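## Task

Find each drive blank marked with a blue sticker and press it fully home until it latches, leaving every other blank untouched. The rack is free-standing: tilting it beyond a slight amount is a failure, and it must finish in its original place. A blank only counts if it stays latched without the robot holding it.

## Robot and tools

Robot: two 6-joint arms with parallel grippers, named left_arm and right_arm. The names are labels only and do not refer to sides of any picture. Scene frame: origin on the table surface midway between the arms, +x pointing out across the table, +z up, and left_arm sitting toward +y. Arm root links in that frame: left_arm at (+0.033, +0.283, 0) m, quat_wxyz (+1.000, 0, 0, +0.006); right_arm at (+0.047, -0.296, 0) m, quat_wxyz (+0.997, 0, 0, +0.079).

Gripper: the fingers extend along the gripper's +z axis and close along its y axis. The reported end_effector_position is the point between the finger pads, roughly 1 cm short of the fingertips. A wrist camera on a mount rides on each gripper and can collide with things.

execute_actions: argument actions is a list holding zero or one item. An empty list only reports the current state. A motion item is {"rows": [...], "steps": n} with n from 1 to 15 (default 15); each control step lasts 1/30 s, one row is used per step, and the final row repeats if rows run out. A wait item is {"steps": n} with n up to 300 and no rows; it returns once n steps have elapsed since the previous result, counting your reply time. Optional pictures (true/false) decides whether camera images come back. A refused call moves nothing.

Each row is one flat list of 14 numbers covering both arms, even if one arm stays still: left_arm waist, shoulder, elbow, wrist pitch, wrist yaw, wrist roll, opening, then the same seven for right_arm. The six joint values are absolute target angles in radians, on the same scale as the Joint positions line, not offsets. Stated ranges per arm: waist -2.618 to 3.054, shoulder 0.000 to 3.142, elbow 0.000 to 3.142, wrist pitch -1.571 to 1.571, wrist yaw -1.571 to 1.571, wrist roll -2.094 to 2.094. The true stops may differ by up to 0.036 rad either way. A call is refused if a target exceeds a range end by more than 0.036 rad and is also farther out than that joint's last reported angle. Targets past a real stop are clipped to it and the result may report "joint sent to its limit" (possibly about an earlier motion); no such message does not prove more travel is available. Opening is an absolute value from -1 (closed) to +1 (fully open, pad gap 0.094 m).

Motion behaviour: each joint's target is kept within a fixed lead of its measured angle per step (waist 0.202, shoulder 0.258, elbow 0.238, wrist pitch 0.573, wrist yaw and roll 0.522 rad), so large moves take several steps. If the targets would put a gripper more than 70 mm from where it is, all that arm's targets are pulled back proportionally. Friction may leave a joint up to about 0.031 rad short, and tiny commanded changes may not move it at all. Between calls, while you think or wait, the arms keep heading for the last row sent, until everything has nearly stopped or a step is HELD; after that only a new action makes them move or push further. Fingers still in motion finish moving.

Results: the state line `left_arm: …` | `right_arm: …` gives each gripper's position in metres and quat_wxyz in the shared scene frame; the printed position can be off, more so when the arm is stretched far. Joint positions and Joint velocities list each arm's six joints (rad, rad/s) then the pad gap (m, m/s). grip_measured is the measured finger opening on the command scale; each gripper may read up to about 1 mm off, consistently within a scene. Away from the ends, fingers are driven to where grip_measured equals your number; to clamp something, command about 0.03 below the reading (less for a gentler hold). Pad force tops out around 50 to 62 N, lower on some grippers and on parts under about 2 mm thick. "joint command not followed" means a clearance check altered or blocked joint targets on some steps; HELD marks steps where your row was partly or wholly not sent. MOTOR HOT appears from 75 °C under sustained load; at 90 °C the arm halts for 10 s, and at 100 °C that arm goes limp and drops. These are reported as OVER-TEMPERATURE FAULT.

zoom_image: camera (one of cam_head_left, cam_head_right, cam_high, cam_low, cam_left_wrist, cam_right_wrist, each 504x504) and region [x0, y0, x1, y1] in that camera's pixels from its top-left corner, at most 504 by 504; returns an enlarged view of the latest frame. read_manual: optional section "licences", returns licence text only. finished_scene: scene number (1 or 2); ends and grades that scene irreversibly and gives the next task. Answering without any tool call ends all remaining scenes.

Cautions: push blanks in steadily rather than ramming them; the rack is loose, so avoid tipping or sliding it and brace or push straight into it. Never knock anything off the table, let the arms strike or press on each other, drop or slam things, or leave a blank relying on the gripper to stay in. The simulation runs on while you compose replies, and motor heat partly carries into the next scene.

Each tool is called after "Request:" as name(argument=value, ...) on one line, values as JSON.

## Session

Request:
execute_actions(actions=[])

Scene clock: 0.00 s of 4500.00 s.
left_arm: end_effector_position=(+0.1170, +0.0300, +0.1028) grip_measured=+1.000 end_effector_quat_wxyz=(+0.089, +0.897, +0.060, +0.429) | right_arm: end_effector_position=(+0.2543, -0.5457, +0.3244) grip_measured=+1.000 end_effector_quat_wxyz=(+0.226, +0.874, +0.229, +0.364)
Joint positions: left_arm=[-1.796  1.545  0.918 -1.038 -0.904  1.179  0.094] | right_arm=[-1.362  1.338  1.602 -1.186 -0.654  1.652  0.094]
Joint velocities: left_arm=[-0.012  0.007  0.017 -0.051  0.037  0.037  0.   ] | right_arm=[ 0.002 -0.022 -0.002  0.037 -0.022  0.066  0.   ]

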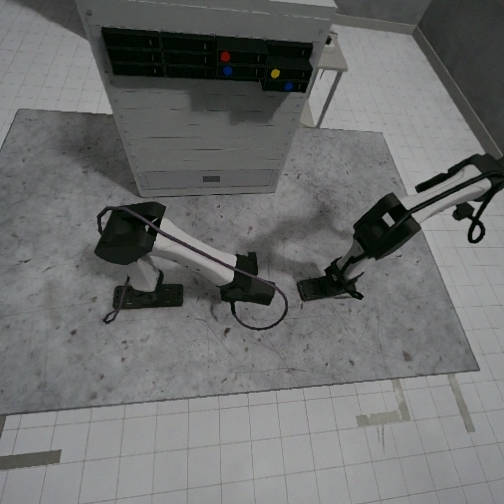

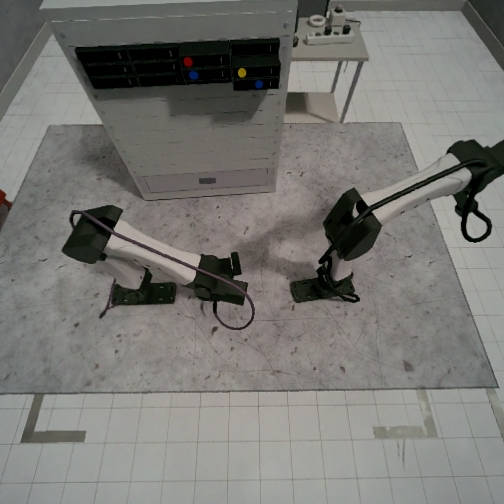

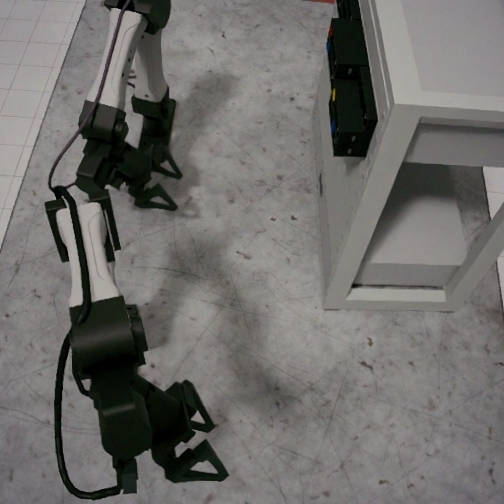

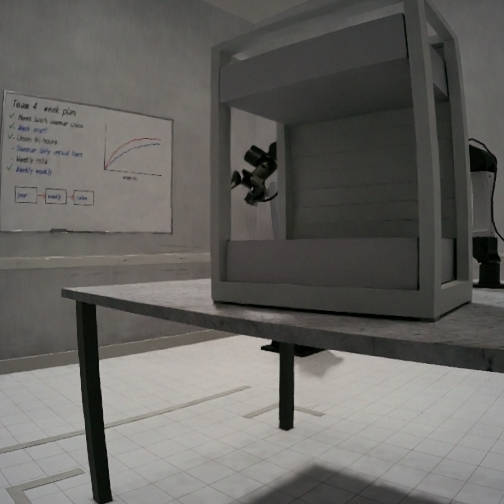

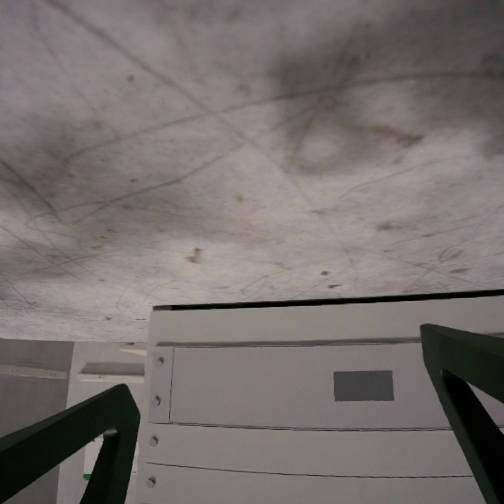

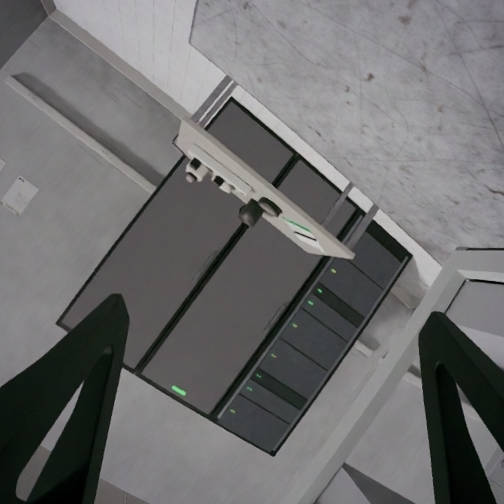

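Request:
zoom_image(camera="cam_head_left", region=[80, 0, 350, 130])

Request:
zoom_image(camera="cam_head_right", region=[60, 10, 330, 140])

Request:
zoom_image(camera="cam_high", region=[280, 0, 480, 200])

Region (80, 0, 350, 130) of cam_head_left's 504x504 image, scaled by 1.867, with more detail than that image has; it fills the top 243 rows of this view, and the rest is white.

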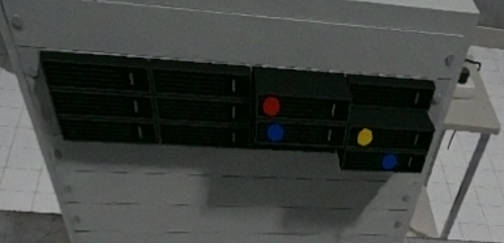

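Region (60, 10, 330, 140) of cam_head_right's 504x504 image, scaled by 1.867, with more detail than that image has; it fills the top 243 rows of this view, and the rest is white.

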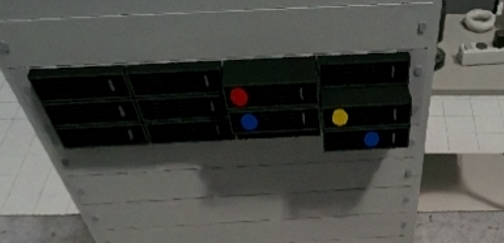

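Region (280, 0, 480, 200) of cam_high's 504x504 image, scaled by 2.520, with more detail than that image has.

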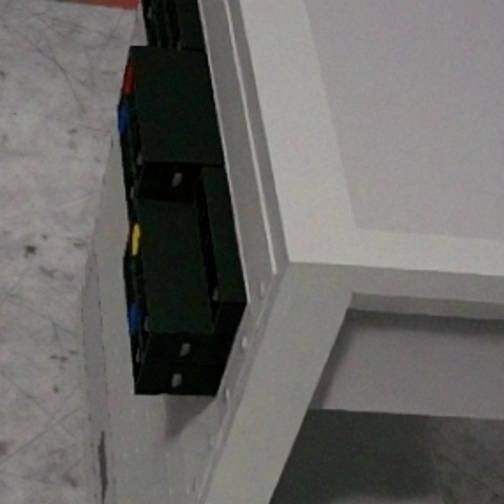

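Request:
execute_actions(actions=[{"rows":[[-2.5,1.2,0.918,-1.038,0,0,-1,-1.2,0.8,1.2,-0.3,0.3,0,-1]],"steps":15}], pictures=false)

Request:
execute_actions(actions=[{"rows":[[-2.5,1.2,0.918,-1.038,0,0,-1,0.6,0.9,1.25,-0.2,0.8,0,-1]],"steps":15}], pictures=false)

Request:
execute_actions(actions=[{"rows":[[-2.5,1.2,0.918,-1.038,0,0,-1,1.16,1.236,1.349,-0.113,1.318,0,-1]],"steps":15}], pictures=false)

Request:
execute_actions(actions=[{"steps":30}])

Scene clock: 61.57 s of 4500.00 s.
left_arm: end_effector_position=(-0.1501, +0.1266, +0.1106) grip_measured=-0.996 end_effector_quat_wxyz=(+0.079, +0.955, +0.264, -0.107) | right_arm: end_effector_position=(+0.1476, -0.5494, +0.4856) grip_measured=-0.988 end_effector_quat_wxyz=(+0.666, +0.490, +0.458, -0.327)
Joint positions: left_arm=[-2.494  1.207  0.918 -1.023 -0.064  0.13   0.   ] | right_arm=[-1.209  0.79   1.235 -0.342  0.223  0.339  0.001]
Joint velocities: left_arm=[ 0.002 -0.002  0.002 -0.051  0.315 -0.842 -0.   ] | right_arm=[ 0.002 -0.007 -0.046  0.212  0.418 -2.352 -0.001]
Steps of this call (steps 1 to 90: nothing new was sent; then 58.07 s passed at rest; steps 91 to 105: all 15 steps of this action). Readings (joint positions):
91: left_arm=[-1.813 1.524 0.916 -1.035 -0.851 1.117] | right_arm=[-1.337 1.304 1.553 -1.101 -0.577 1.579]
92: left_arm=[-1.861 1.477 0.912 -1.036 -0.771 1.038] | right_arm=[-1.290 1.241 1.461 -0.975 -0.471 1.477]
94: left_arm=[-1.978 1.352 0.912 -1.027 -0.618 0.884] | right_arm=[-1.218 1.098 1.305 -0.789 -0.299 1.294]
98: left_arm=[-2.215 1.213 0.918 -1.024 -0.328 0.562] | right_arm=[-1.209 0.903 1.240 -0.592 -0.048 1.015]
105: the state above

Scene clock: 62.07 s of 4500.00 s.
left_arm: end_effector_position=(-0.1558, +0.1342, +0.1102) grip_measured=-0.996 end_effector_quat_wxyz=(+0.047, +0.940, +0.317, -0.120) | right_arm: end_effector_position=(+0.3108, -0.4113, +0.4826) grip_measured=-0.988 end_effector_quat_wxyz=(+0.699, +0.281, +0.614, -0.236)
Joint positions: left_arm=[-2.494  1.207  0.918 -1.024 -0.009  0.012  0.   ] | right_arm=[-0.14   0.897  1.239 -0.219  0.768  0.017  0.001]
Joint velocities: left_arm=[ 0.007  0.017 -0.007  0.022  0.037 -0.066 -0.   ] | right_arm=[ 2.137  0.012 -0.007 -0.022  0.081 -0.095 -0.   ]
Steps of this call (steps 1 to 15: all 15 steps of this action). Readings (joint positions):
1: left_arm=[-2.494 1.207 0.918 -1.023 -0.053 0.105] | right_arm=[-1.171 0.798 1.235 -0.326 0.311 0.273]
2: left_arm=[-2.494 1.207 0.918 -1.024 -0.043 0.086] | right_arm=[-1.098 0.814 1.237 -0.296 0.410 0.219]
4: left_arm=[-2.494 1.207 0.918 -1.024 -0.030 0.057] | right_arm=[-0.952 0.853 1.239 -0.257 0.552 0.142]
8: left_arm=[-2.494 1.207 0.918 -1.024 -0.016 0.028] | right_arm=[-0.658 0.896 1.239 -0.239 0.692 0.061]
15: the state above

Scene clock: 62.57 s of 4500.00 s.
left_arm: end_effector_position=(-0.1560, +0.1345, +0.1102) grip_measured=-0.996 end_effector_quat_wxyz=(+0.045, +0.939, +0.318, -0.120) | right_arm: end_effector_position=(+0.3339, -0.1043, +0.4383) grip_measured=-0.988 end_effector_quat_wxyz=(+0.697, +0.054, +0.710, -0.082)
Joint positions: left_arm=[-2.494  1.207  0.918 -1.024 -0.007  0.008  0.   ] | right_arm=[ 0.928  1.267  1.346 -0.128  1.279  0.005  0.001]
Joint velocities: left_arm=[ 0.007 -0.002 -0.002  0.022 -0.022 -0.022 -0.001] | right_arm=[ 2.088 -0.017  0.012  0.066  0.168  0.022  0.   ]
Steps of this call (steps 1 to 15: all 15 steps of this action). Readings (joint positions):
1: left_arm=[-2.494 1.207 0.918 -1.024 -0.009 0.011] | right_arm=[-0.062 0.923 1.255 -0.214 0.844 0.014]
2: left_arm=[-2.494 1.207 0.918 -1.024 -0.008 0.010] | right_arm=[0.009 0.978 1.296 -0.188 0.945 0.014]
4: left_arm=[-2.494 1.207 0.918 -1.024 -0.008 0.010] | right_arm=[0.134 1.096 1.344 -0.135 1.065 0.013]
8: left_arm=[-2.494 1.207 0.918 -1.024 -0.007 0.008] | right_arm=[0.410 1.255 1.346 -0.134 1.200 0.008]
15: the state above

Scene clock: 63.57 s of 4500.00 s.
left_arm: end_effector_position=(-0.1561, +0.1345, +0.1102) grip_measured=-0.996 end_effector_quat_wxyz=(+0.045, +0.939, +0.319, -0.120) | right_arm: end_effector_position=(+0.2811, -0.0474, +0.4392) grip_measured=-0.988 end_effector_quat_wxyz=(+0.703, -0.018, +0.711, -0.009)
Joint positions: left_arm=[-2.494  1.207  0.918 -1.024 -0.007  0.008  0.   ] | right_arm=[ 1.165  1.267  1.346 -0.123  1.308  0.005  0.001]
Joint velocities: left_arm=[ 0.007 -0.022  0.002 -0.022  0.037 -0.11  -0.001] | right_arm=[-0.007  0.007 -0.007 -0.022 -0.022  0.022 -0.001]
Steps of this call (steps 1 to 30: the robot went on to your last target). Readings (joint positions):
1: left_arm=[-2.494 1.207 0.918 -1.024 -0.007 0.008] | right_arm=[1.002 1.267 1.346 -0.127 1.283 0.005]
2: left_arm=[-2.494 1.207 0.918 -1.024 -0.007 0.008] | right_arm=[1.071 1.267 1.346 -0.127 1.285 0.005]
4: left_arm=[-2.494 1.207 0.918 -1.024 -0.007 0.008] | right_arm=[1.152 1.267 1.346 -0.127 1.285 0.005]
8: left_arm=[-2.494 1.207 0.918 -1.024 -0.007 0.008] | right_arm=[1.165 1.267 1.346 -0.124 1.297 0.005]
30: the state above
All arms were judged still, so your last target was given up. Only a new action makes them travel on or press farther. Fingers that are still opening or closing keep moving.

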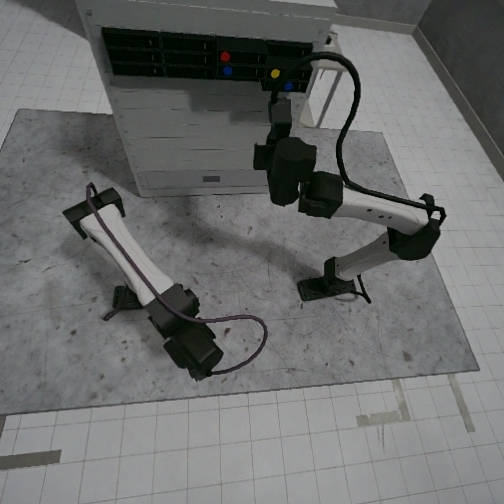

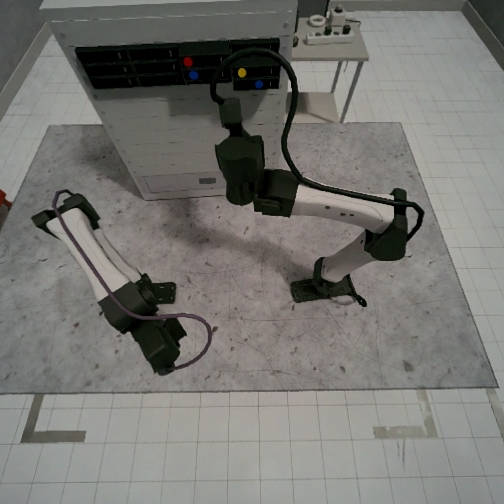

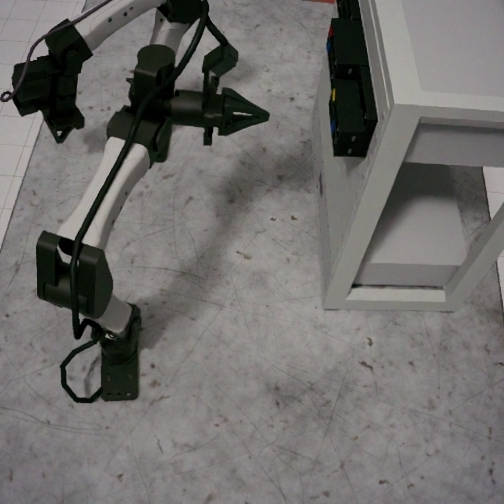

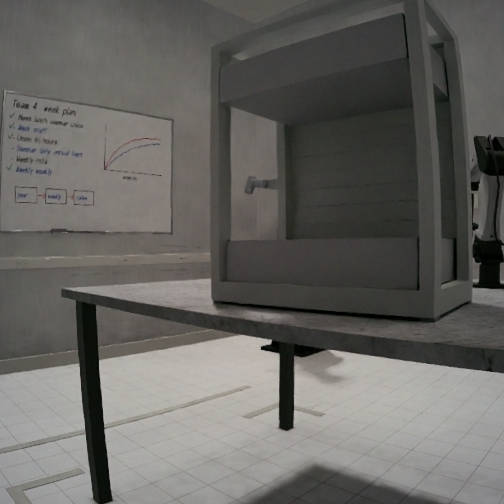

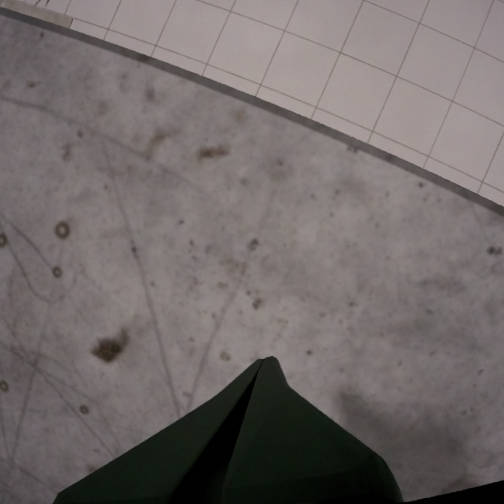

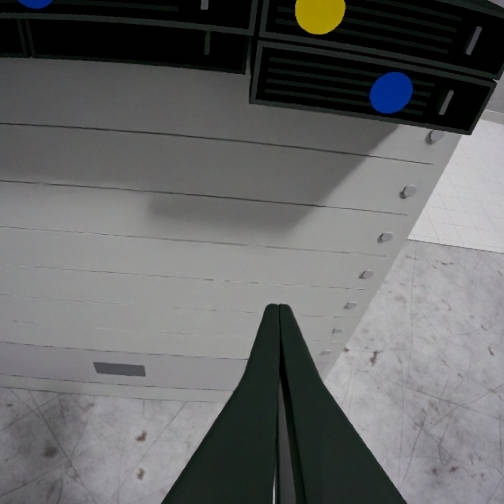

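Request:
execute_actions(actions=[{"rows":[[-2.5,1.2,0.918,-1.038,0,0,-1,0.978,1.16,1.396,-0.226,1.136,0,-1]],"steps":15}])

Scene clock: 80.50 s of 4500.00 s.
left_arm: end_effector_position=(-0.1561, +0.1345, +0.1102) grip_measured=-0.996 end_effector_quat_wxyz=(+0.045, +0.939, +0.319, -0.120) | right_arm: end_effector_position=(+0.3098, -0.1041, +0.4679) grip_measured=-0.988 end_effector_quat_wxyz=(+0.708, +0.009, +0.706, -0.004)
Joint positions: left_arm=[-2.494  1.207  0.918 -1.024 -0.007  0.008  0.   ] | right_arm=[ 0.977  1.164  1.381 -0.212  1.153  0.003  0.001]
Joint velocities: left_arm=[ 0.002  0.017  0.017 -0.081  0.051  0.066  0.   ] | right_arm=[ 0.002  0.002 -0.002 -0.125 -0.081 -0.022  0.   ]
Steps of this call (steps 1 to 90: nothing new was sent; then 13.43 s passed at rest; steps 91 to 105: all 15 steps of this action). Readings (joint positions):
91: left_arm=[-2.494 1.207 0.918 -1.024 -0.007 0.008] | right_arm=[1.142 1.259 1.348 -0.139 1.276 0.004]
92: left_arm=[-2.494 1.207 0.918 -1.024 -0.007 0.008] | right_arm=[1.090 1.248 1.349 -0.161 1.242 0.003]
94: left_arm=[-2.494 1.207 0.918 -1.024 -0.007 0.008] | right_arm=[0.999 1.217 1.355 -0.189 1.210 0.003]
98: left_arm=[-2.494 1.207 0.918 -1.024 -0.007 0.008] | right_arm=[0.977 1.169 1.378 -0.199 1.178 0.003]
105: the state above

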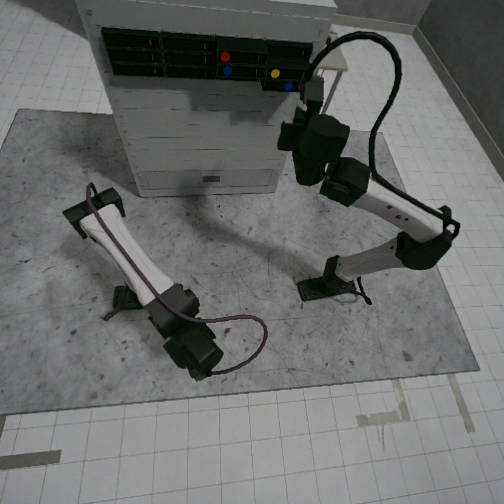

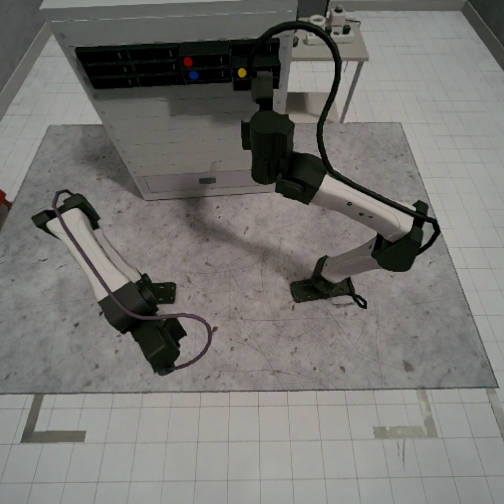

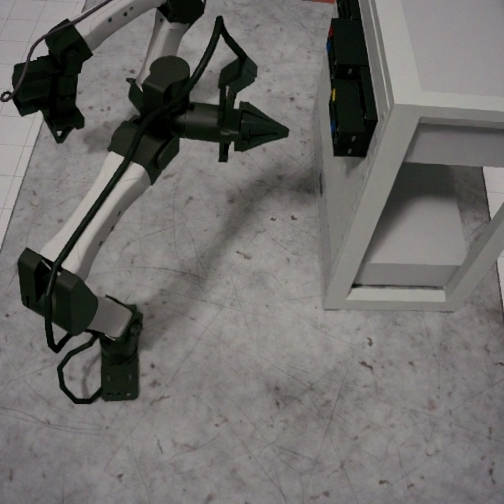

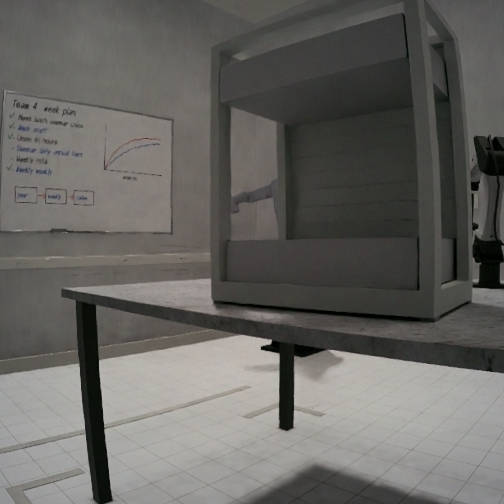

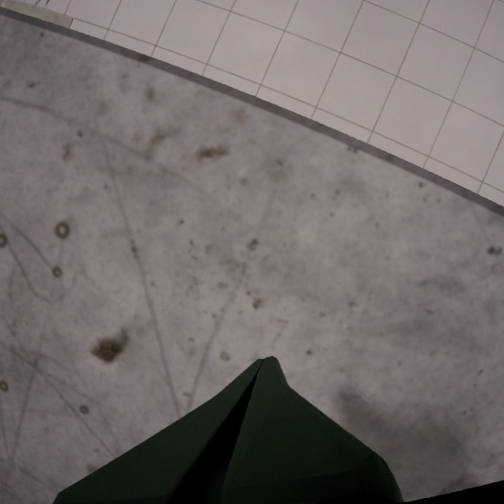

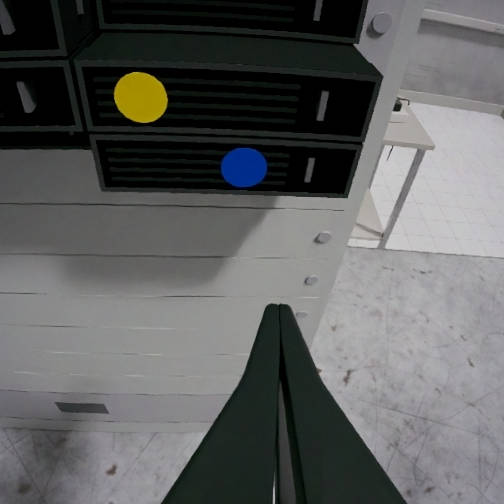

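Request:
execute_actions(actions=[{"rows":[[-2.5,1.2,0.918,-1.038,0,0,-1,0.824,1.215,1.436,-0.21,0.975,0,-1]],"steps":15}])

Request:
zoom_image(camera="cam_high", region=[260, 60, 400, 200])

Scene clock: 96.43 s of 4500.00 s.
left_arm: end_effector_position=(-0.1561, +0.1345, +0.1102) grip_measured=-0.996 end_effector_quat_wxyz=(+0.045, +0.939, +0.319, -0.120) | right_arm: end_effector_position=(+0.3418, -0.1112, +0.4699) grip_measured=-0.988 end_effector_quat_wxyz=(+0.707, +0.003, +0.707, -0.001)
Joint positions: left_arm=[-2.494  1.207  0.918 -1.024 -0.007  0.008  0.   ] | right_arm=[ 0.828  1.194  1.409 -0.216  0.991  0.003  0.001]
Joint velocities: left_arm=[ 0.002  0.002  0.002 -0.022 -0.095 -0.051  0.   ] | right_arm=[-0.022 -0.007 -0.017  0.022 -0.095 -0.037  0.   ]
Steps of this call (steps 1 to 15: the robot went on to your last target; steps 16 to 90: nothing new was sent; then 12.43 s passed at rest; steps 91 to 105: all 15 steps of this action). Readings (joint positions):
91: left_arm=[-2.494 1.207 0.918 -1.024 -0.007 0.008] | right_arm=[0.956 1.167 1.385 -0.220 1.118 0.003]
92: left_arm=[-2.494 1.207 0.918 -1.024 -0.007 0.008] | right_arm=[0.911 1.175 1.396 -0.219 1.088 0.003]
94: left_arm=[-2.494 1.207 0.918 -1.024 -0.007 0.008] | right_arm=[0.843 1.189 1.409 -0.216 1.055 0.003]
98: left_arm=[-2.494 1.207 0.918 -1.024 -0.007 0.008] | right_arm=[0.828 1.194 1.409 -0.216 1.014 0.003]
105: the state above

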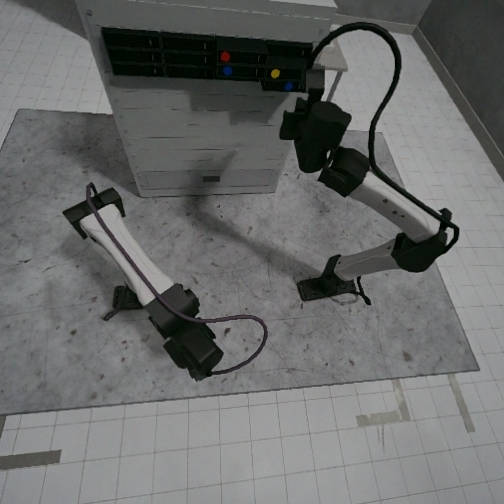

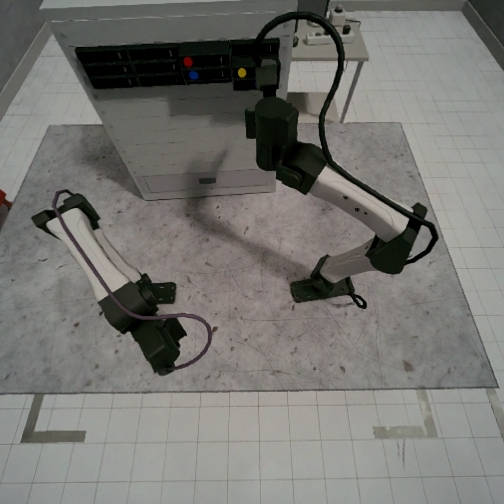

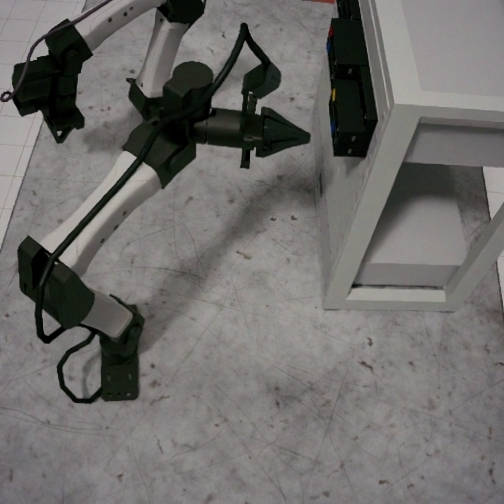

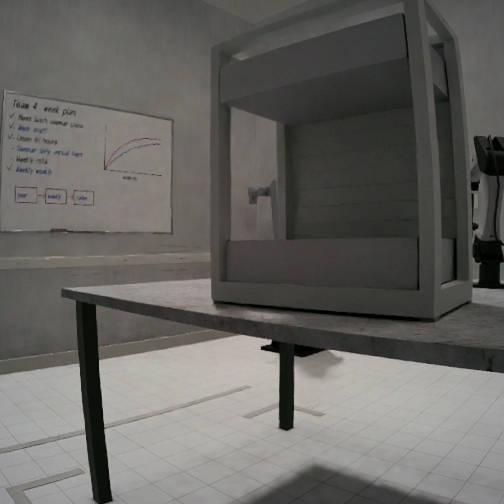

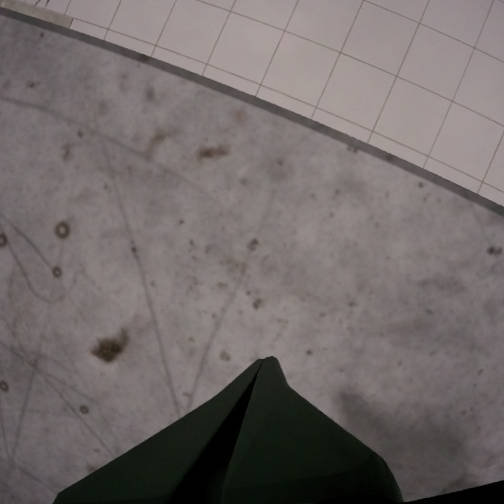

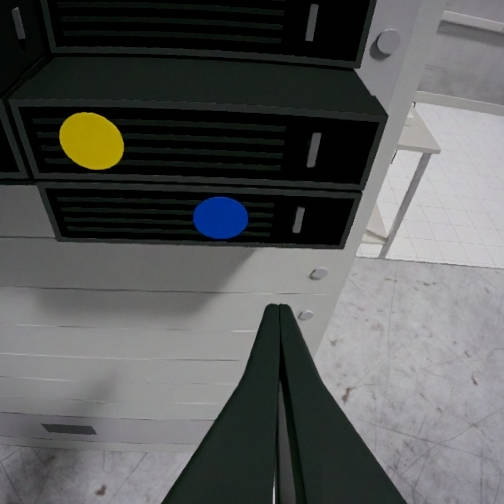

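Region (260, 60, 400, 200) of cam_high's 504x504 image, scaled by 3.600, with more detail than that image has.

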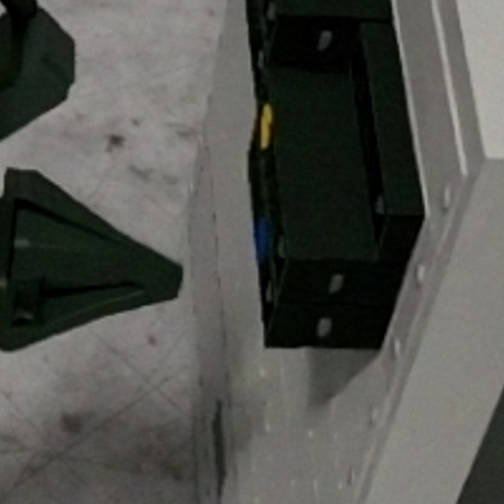

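Request:
execute_actions(actions=[{"rows":[[-2.5,1.2,0.918,-1.038,0,0,-1,0.775,1.30,1.495,-0.19,0.915,0,-1]],"steps":15}])

Request:
zoom_image(camera="cam_high", region=[260, 60, 400, 200])

Scene clock: 112.20 s of 4500.00 s.
left_arm: end_effector_position=(-0.1560, +0.1346, +0.1102) grip_measured=-0.996 end_effector_quat_wxyz=(+0.045, +0.939, +0.319, -0.120) | right_arm: end_effector_position=(+0.3662, -0.0919, +0.4690) grip_measured=-0.988 end_effector_quat_wxyz=(+0.705, -0.007, +0.709, +0.003)
Joint positions: left_arm=[-2.494  1.207  0.918 -1.025 -0.007  0.008  0.   ] | right_arm=[ 0.782  1.289  1.473 -0.196  0.926  0.003  0.001]
Joint velocities: left_arm=[-0.002 -0.012  0.007 -0.007 -0.037  0.007 -0.001] | right_arm=[-0.007 -0.017  0.017 -0.051 -0.007  0.066  0.   ]
Steps of this call (steps 1 to 15: the robot went on to your last target; steps 16 to 90: nothing new was sent; then 12.27 s passed at rest; steps 91 to 105: all 15 steps of this action). Readings (joint positions):
91: left_arm=[-2.494 1.207 0.918 -1.025 -0.007 0.008] | right_arm=[0.822 1.203 1.420 -0.219 0.977 0.003]
92: left_arm=[-2.494 1.207 0.918 -1.025 -0.007 0.008] | right_arm=[0.808 1.223 1.444 -0.214 0.967 0.003]
94: left_arm=[-2.494 1.207 0.918 -1.025 -0.007 0.008] | right_arm=[0.787 1.259 1.471 -0.198 0.953 0.003]
98: left_arm=[-2.494 1.207 0.918 -1.025 -0.007 0.008] | right_arm=[0.782 1.287 1.473 -0.196 0.934 0.003]
105: the state above

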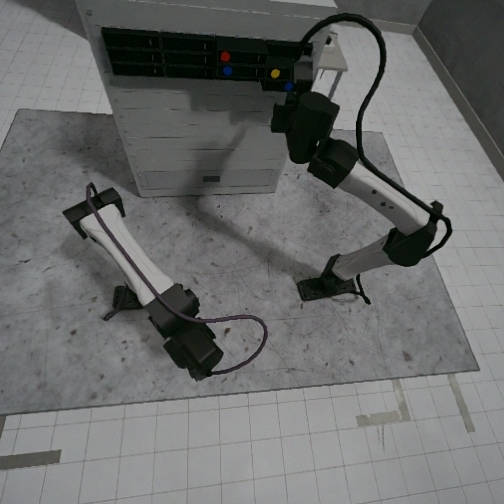

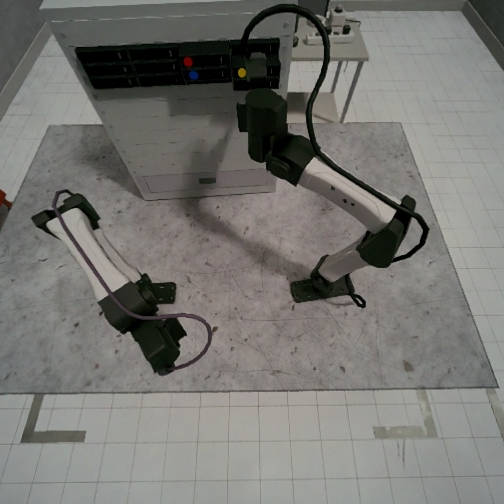

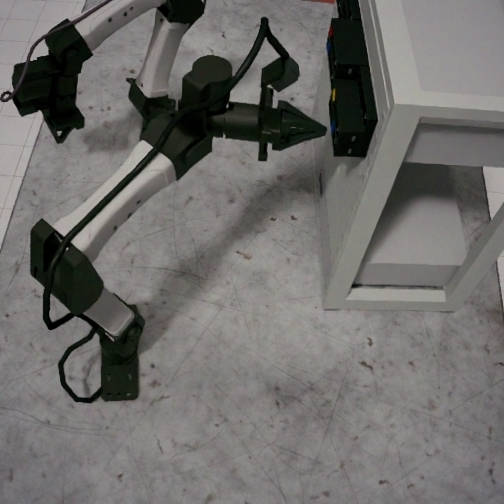

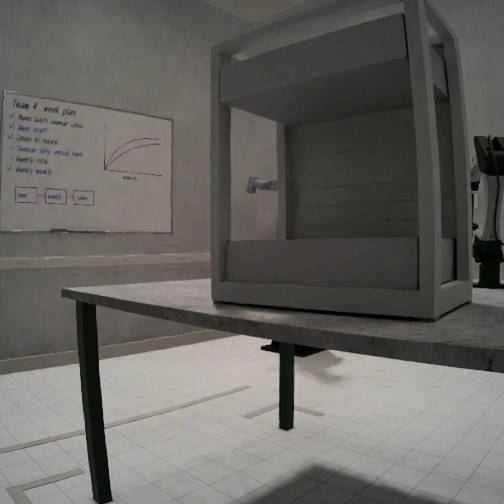

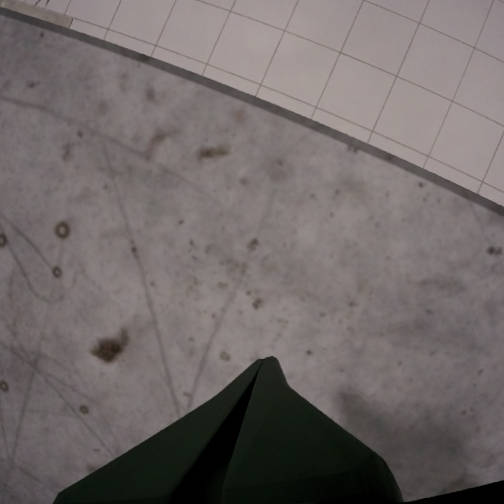

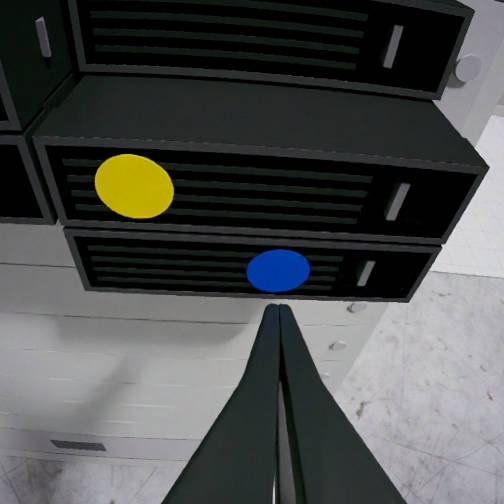

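Region (260, 60, 400, 200) of cam_high's 504x504 image, scaled by 3.600, with more detail than that image has.

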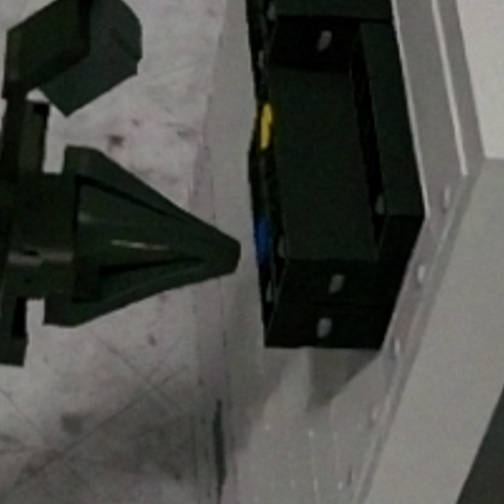

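Request:
execute_actions(actions=[{"rows":[[-2.5,1.2,0.918,-1.038,0,0,-1,0.75,1.33,1.535,-0.19,0.89,0,-1],[-2.5,1.2,0.918,-1.038,0,0,-1,0.75,1.33,1.535,-0.19,0.89,0,-1],[-2.5,1.2,0.918,-1.038,0,0,-1,0.75,1.33,1.535,-0.19,0.89,0,-1],[-2.5,1.2,0.918,-1.038,0,0,-1,0.74,1.345,1.548,-0.19,0.88,0,-1],[-2.5,1.2,0.918,-1.038,0,0,-1,0.73,1.36,1.56,-0.19,0.87,0,-1],[-2.5,1.2,0.918,-1.038,0,0,-1,0.72,1.375,1.575,-0.19,0.86,0,-1],[-2.5,1.2,0.918,-1.038,0,0,-1,0.715,1.385,1.588,-0.19,0.855,0,-1]],"steps":15}])

Request:
zoom_image(camera="cam_high", region=[260, 60, 400, 200])

Scene clock: 122.57 s of 4500.00 s.
left_arm: end_effector_position=(-0.1560, +0.1346, +0.1102) grip_measured=-0.996 end_effector_quat_wxyz=(+0.045, +0.939, +0.319, -0.120) | right_arm: end_effector_position=(+0.3854, -0.0923, +0.4829) grip_measured=-0.988 end_effector_quat_wxyz=(+0.710, +0.004, +0.705, +0.003)
Joint positions: left_arm=[-2.494  1.207  0.918 -1.025 -0.007  0.008  0.   ] | right_arm=[ 0.729  1.352  1.562 -0.199  0.888  0.003  0.001]
Joint velocities: left_arm=[ 0.002 -0.032 -0.027 -0.022 -0.051  0.022  0.001] | right_arm=[-0.012 -0.007 -0.017 -0.022 -0.022 -0.007 -0.001]
Steps of this call (steps 1 to 15: the robot went on to your last target; steps 16 to 90: nothing new was sent; then 6.87 s passed at rest; steps 91 to 105: all 15 steps of this action). Readings (joint positions):
91: left_arm=[-2.494 1.207 0.918 -1.025 -0.007 0.008] | right_arm=[0.779 1.291 1.478 -0.198 0.921 0.003]
92: left_arm=[-2.494 1.207 0.918 -1.025 -0.007 0.008] | right_arm=[0.772 1.298 1.490 -0.198 0.916 0.003]
94: left_arm=[-2.494 1.207 0.918 -1.025 -0.007 0.008] | right_arm=[0.759 1.308 1.508 -0.197 0.909 0.003]
98: left_arm=[-2.494 1.207 0.918 -1.025 -0.007 0.008] | right_arm=[0.737 1.340 1.551 -0.199 0.892 0.003]
105: the state above

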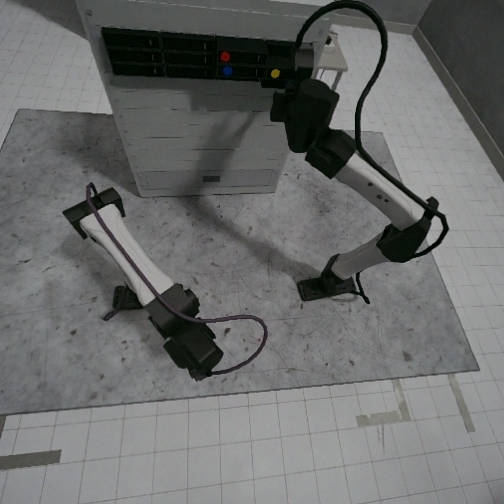

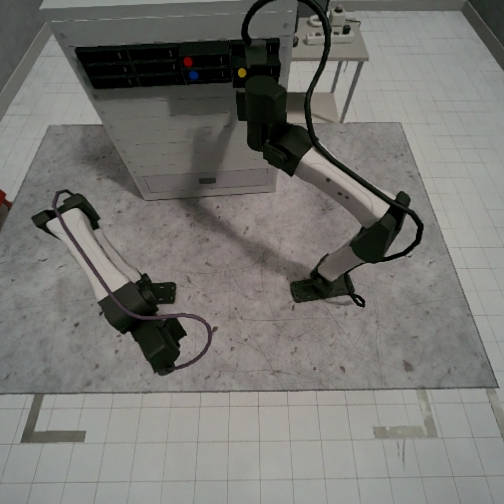

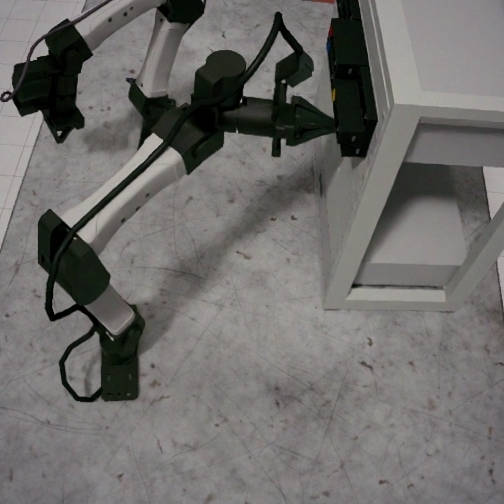

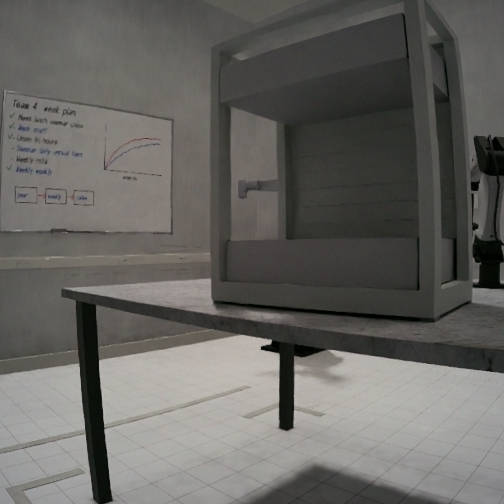

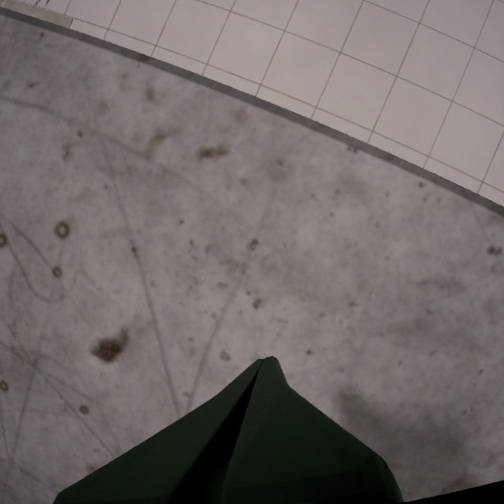

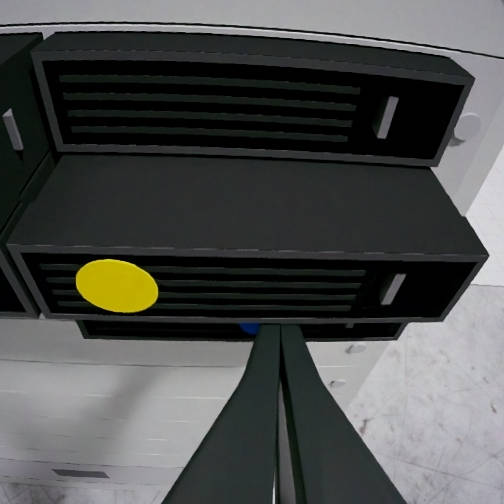

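Region (260, 60, 400, 200) of cam_high's 504x504 image, scaled by 3.600, with more detail than that image has.

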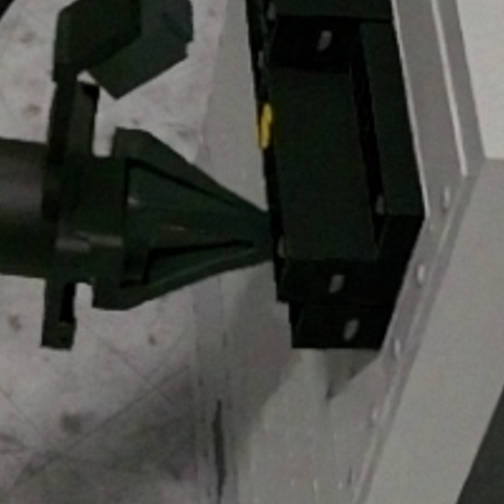

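Request:
execute_actions(actions=[{"rows":[[-2.5,1.2,0.918,-1.038,0,0,-1,0.75,1.32,1.50,-0.12,0.89,0,-1],[-2.5,1.2,0.918,-1.038,0,0,-1,0.75,1.30,1.43,-0.04,0.89,0,-1],[-2.5,1.2,0.918,-1.038,0,0,-1,0.74,1.30,1.36,0.045,0.89,0,-1]],"steps":15}])

Request:
zoom_image(camera="cam_high", region=[260, 60, 400, 200])

Scene clock: 148.03 s of 4500.00 s.
left_arm: end_effector_position=(-0.1560, +0.1346, +0.1102) grip_measured=-0.996 end_effector_quat_wxyz=(+0.045, +0.939, +0.319, -0.120) | right_arm: end_effector_position=(+0.3852, -0.0880, +0.4589) grip_measured=-0.988 end_effector_quat_wxyz=(+0.725, +0.022, +0.688, +0.026)
Joint positions: left_arm=[-2.494  1.207  0.918 -1.025 -0.007  0.008  0.   ] | right_arm=[0.737 1.311 1.372 0.022 0.889 0.003 0.001]
Joint velocities: left_arm=[-0.007  0.017  0.017  0.022  0.037  0.066  0.001] | right_arm=[-0.007 -0.022  0.012  0.095  0.066 -0.081  0.001]
Steps of this call (steps 1 to 15: the robot went on to your last target; steps 16 to 90: nothing new was sent; then 21.97 s passed at rest; steps 91 to 105: all 15 steps of this action). Readings (joint positions):
91: left_arm=[-2.494 1.207 0.918 -1.025 -0.007 0.008] | right_arm=[0.730 1.349 1.555 -0.188 0.889 0.003]
92: left_arm=[-2.494 1.207 0.918 -1.025 -0.007 0.008] | right_arm=[0.734 1.341 1.530 -0.157 0.889 0.003]
94: left_arm=[-2.494 1.207 0.918 -1.025 -0.007 0.008] | right_arm=[0.737 1.314 1.445 -0.080 0.889 0.003]
98: left_arm=[-2.494 1.207 0.918 -1.025 -0.007 0.008] | right_arm=[0.737 1.311 1.374 -0.029 0.889 0.003]
105: the state above

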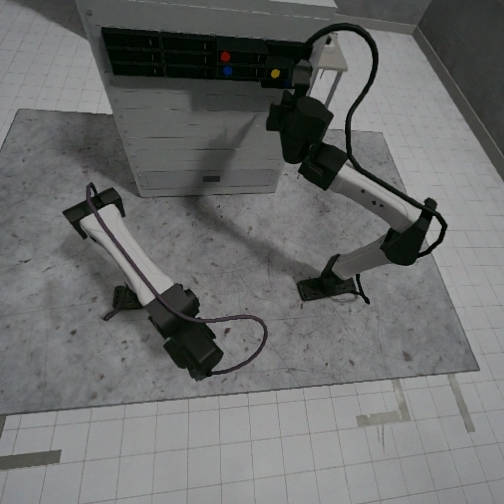

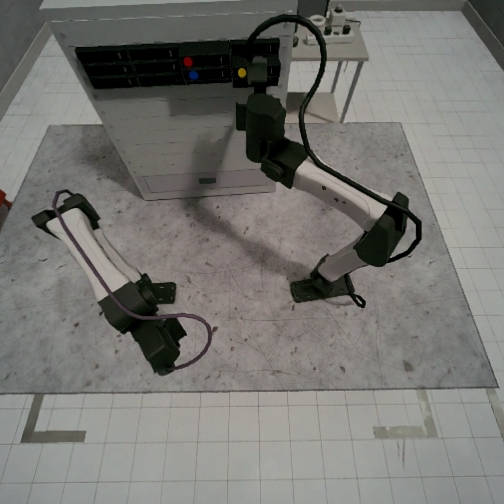

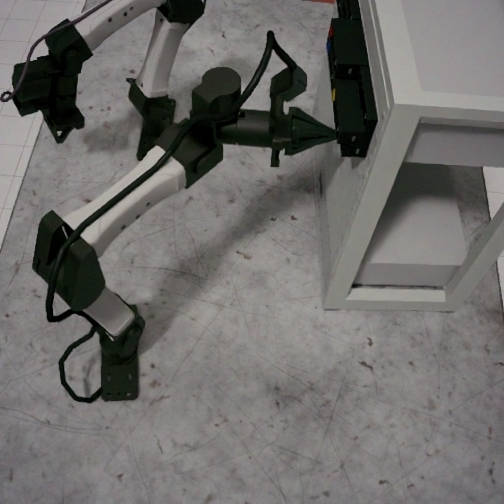

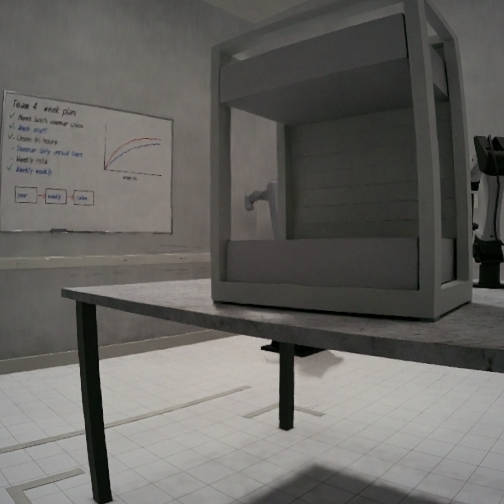

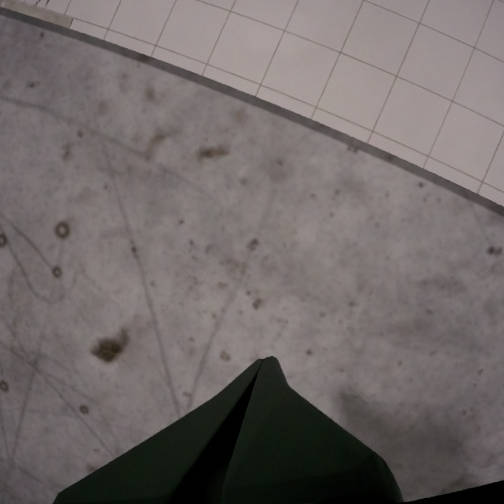

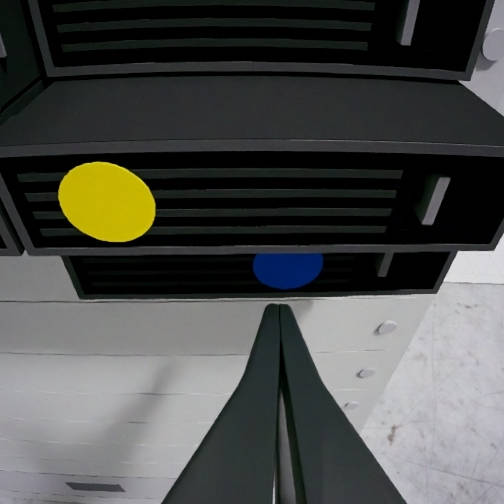

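Region (260, 60, 400, 200) of cam_high's 504x504 image, scaled by 3.600, with more detail than that image has.

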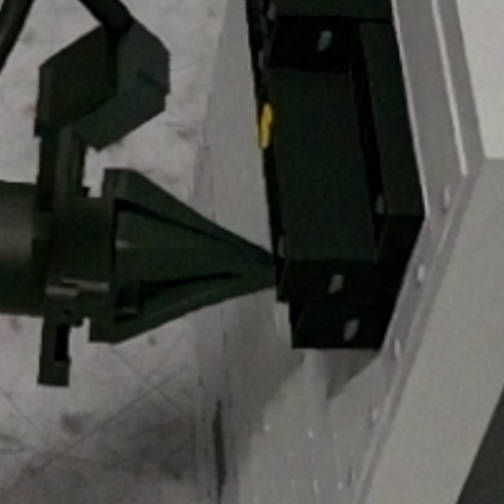

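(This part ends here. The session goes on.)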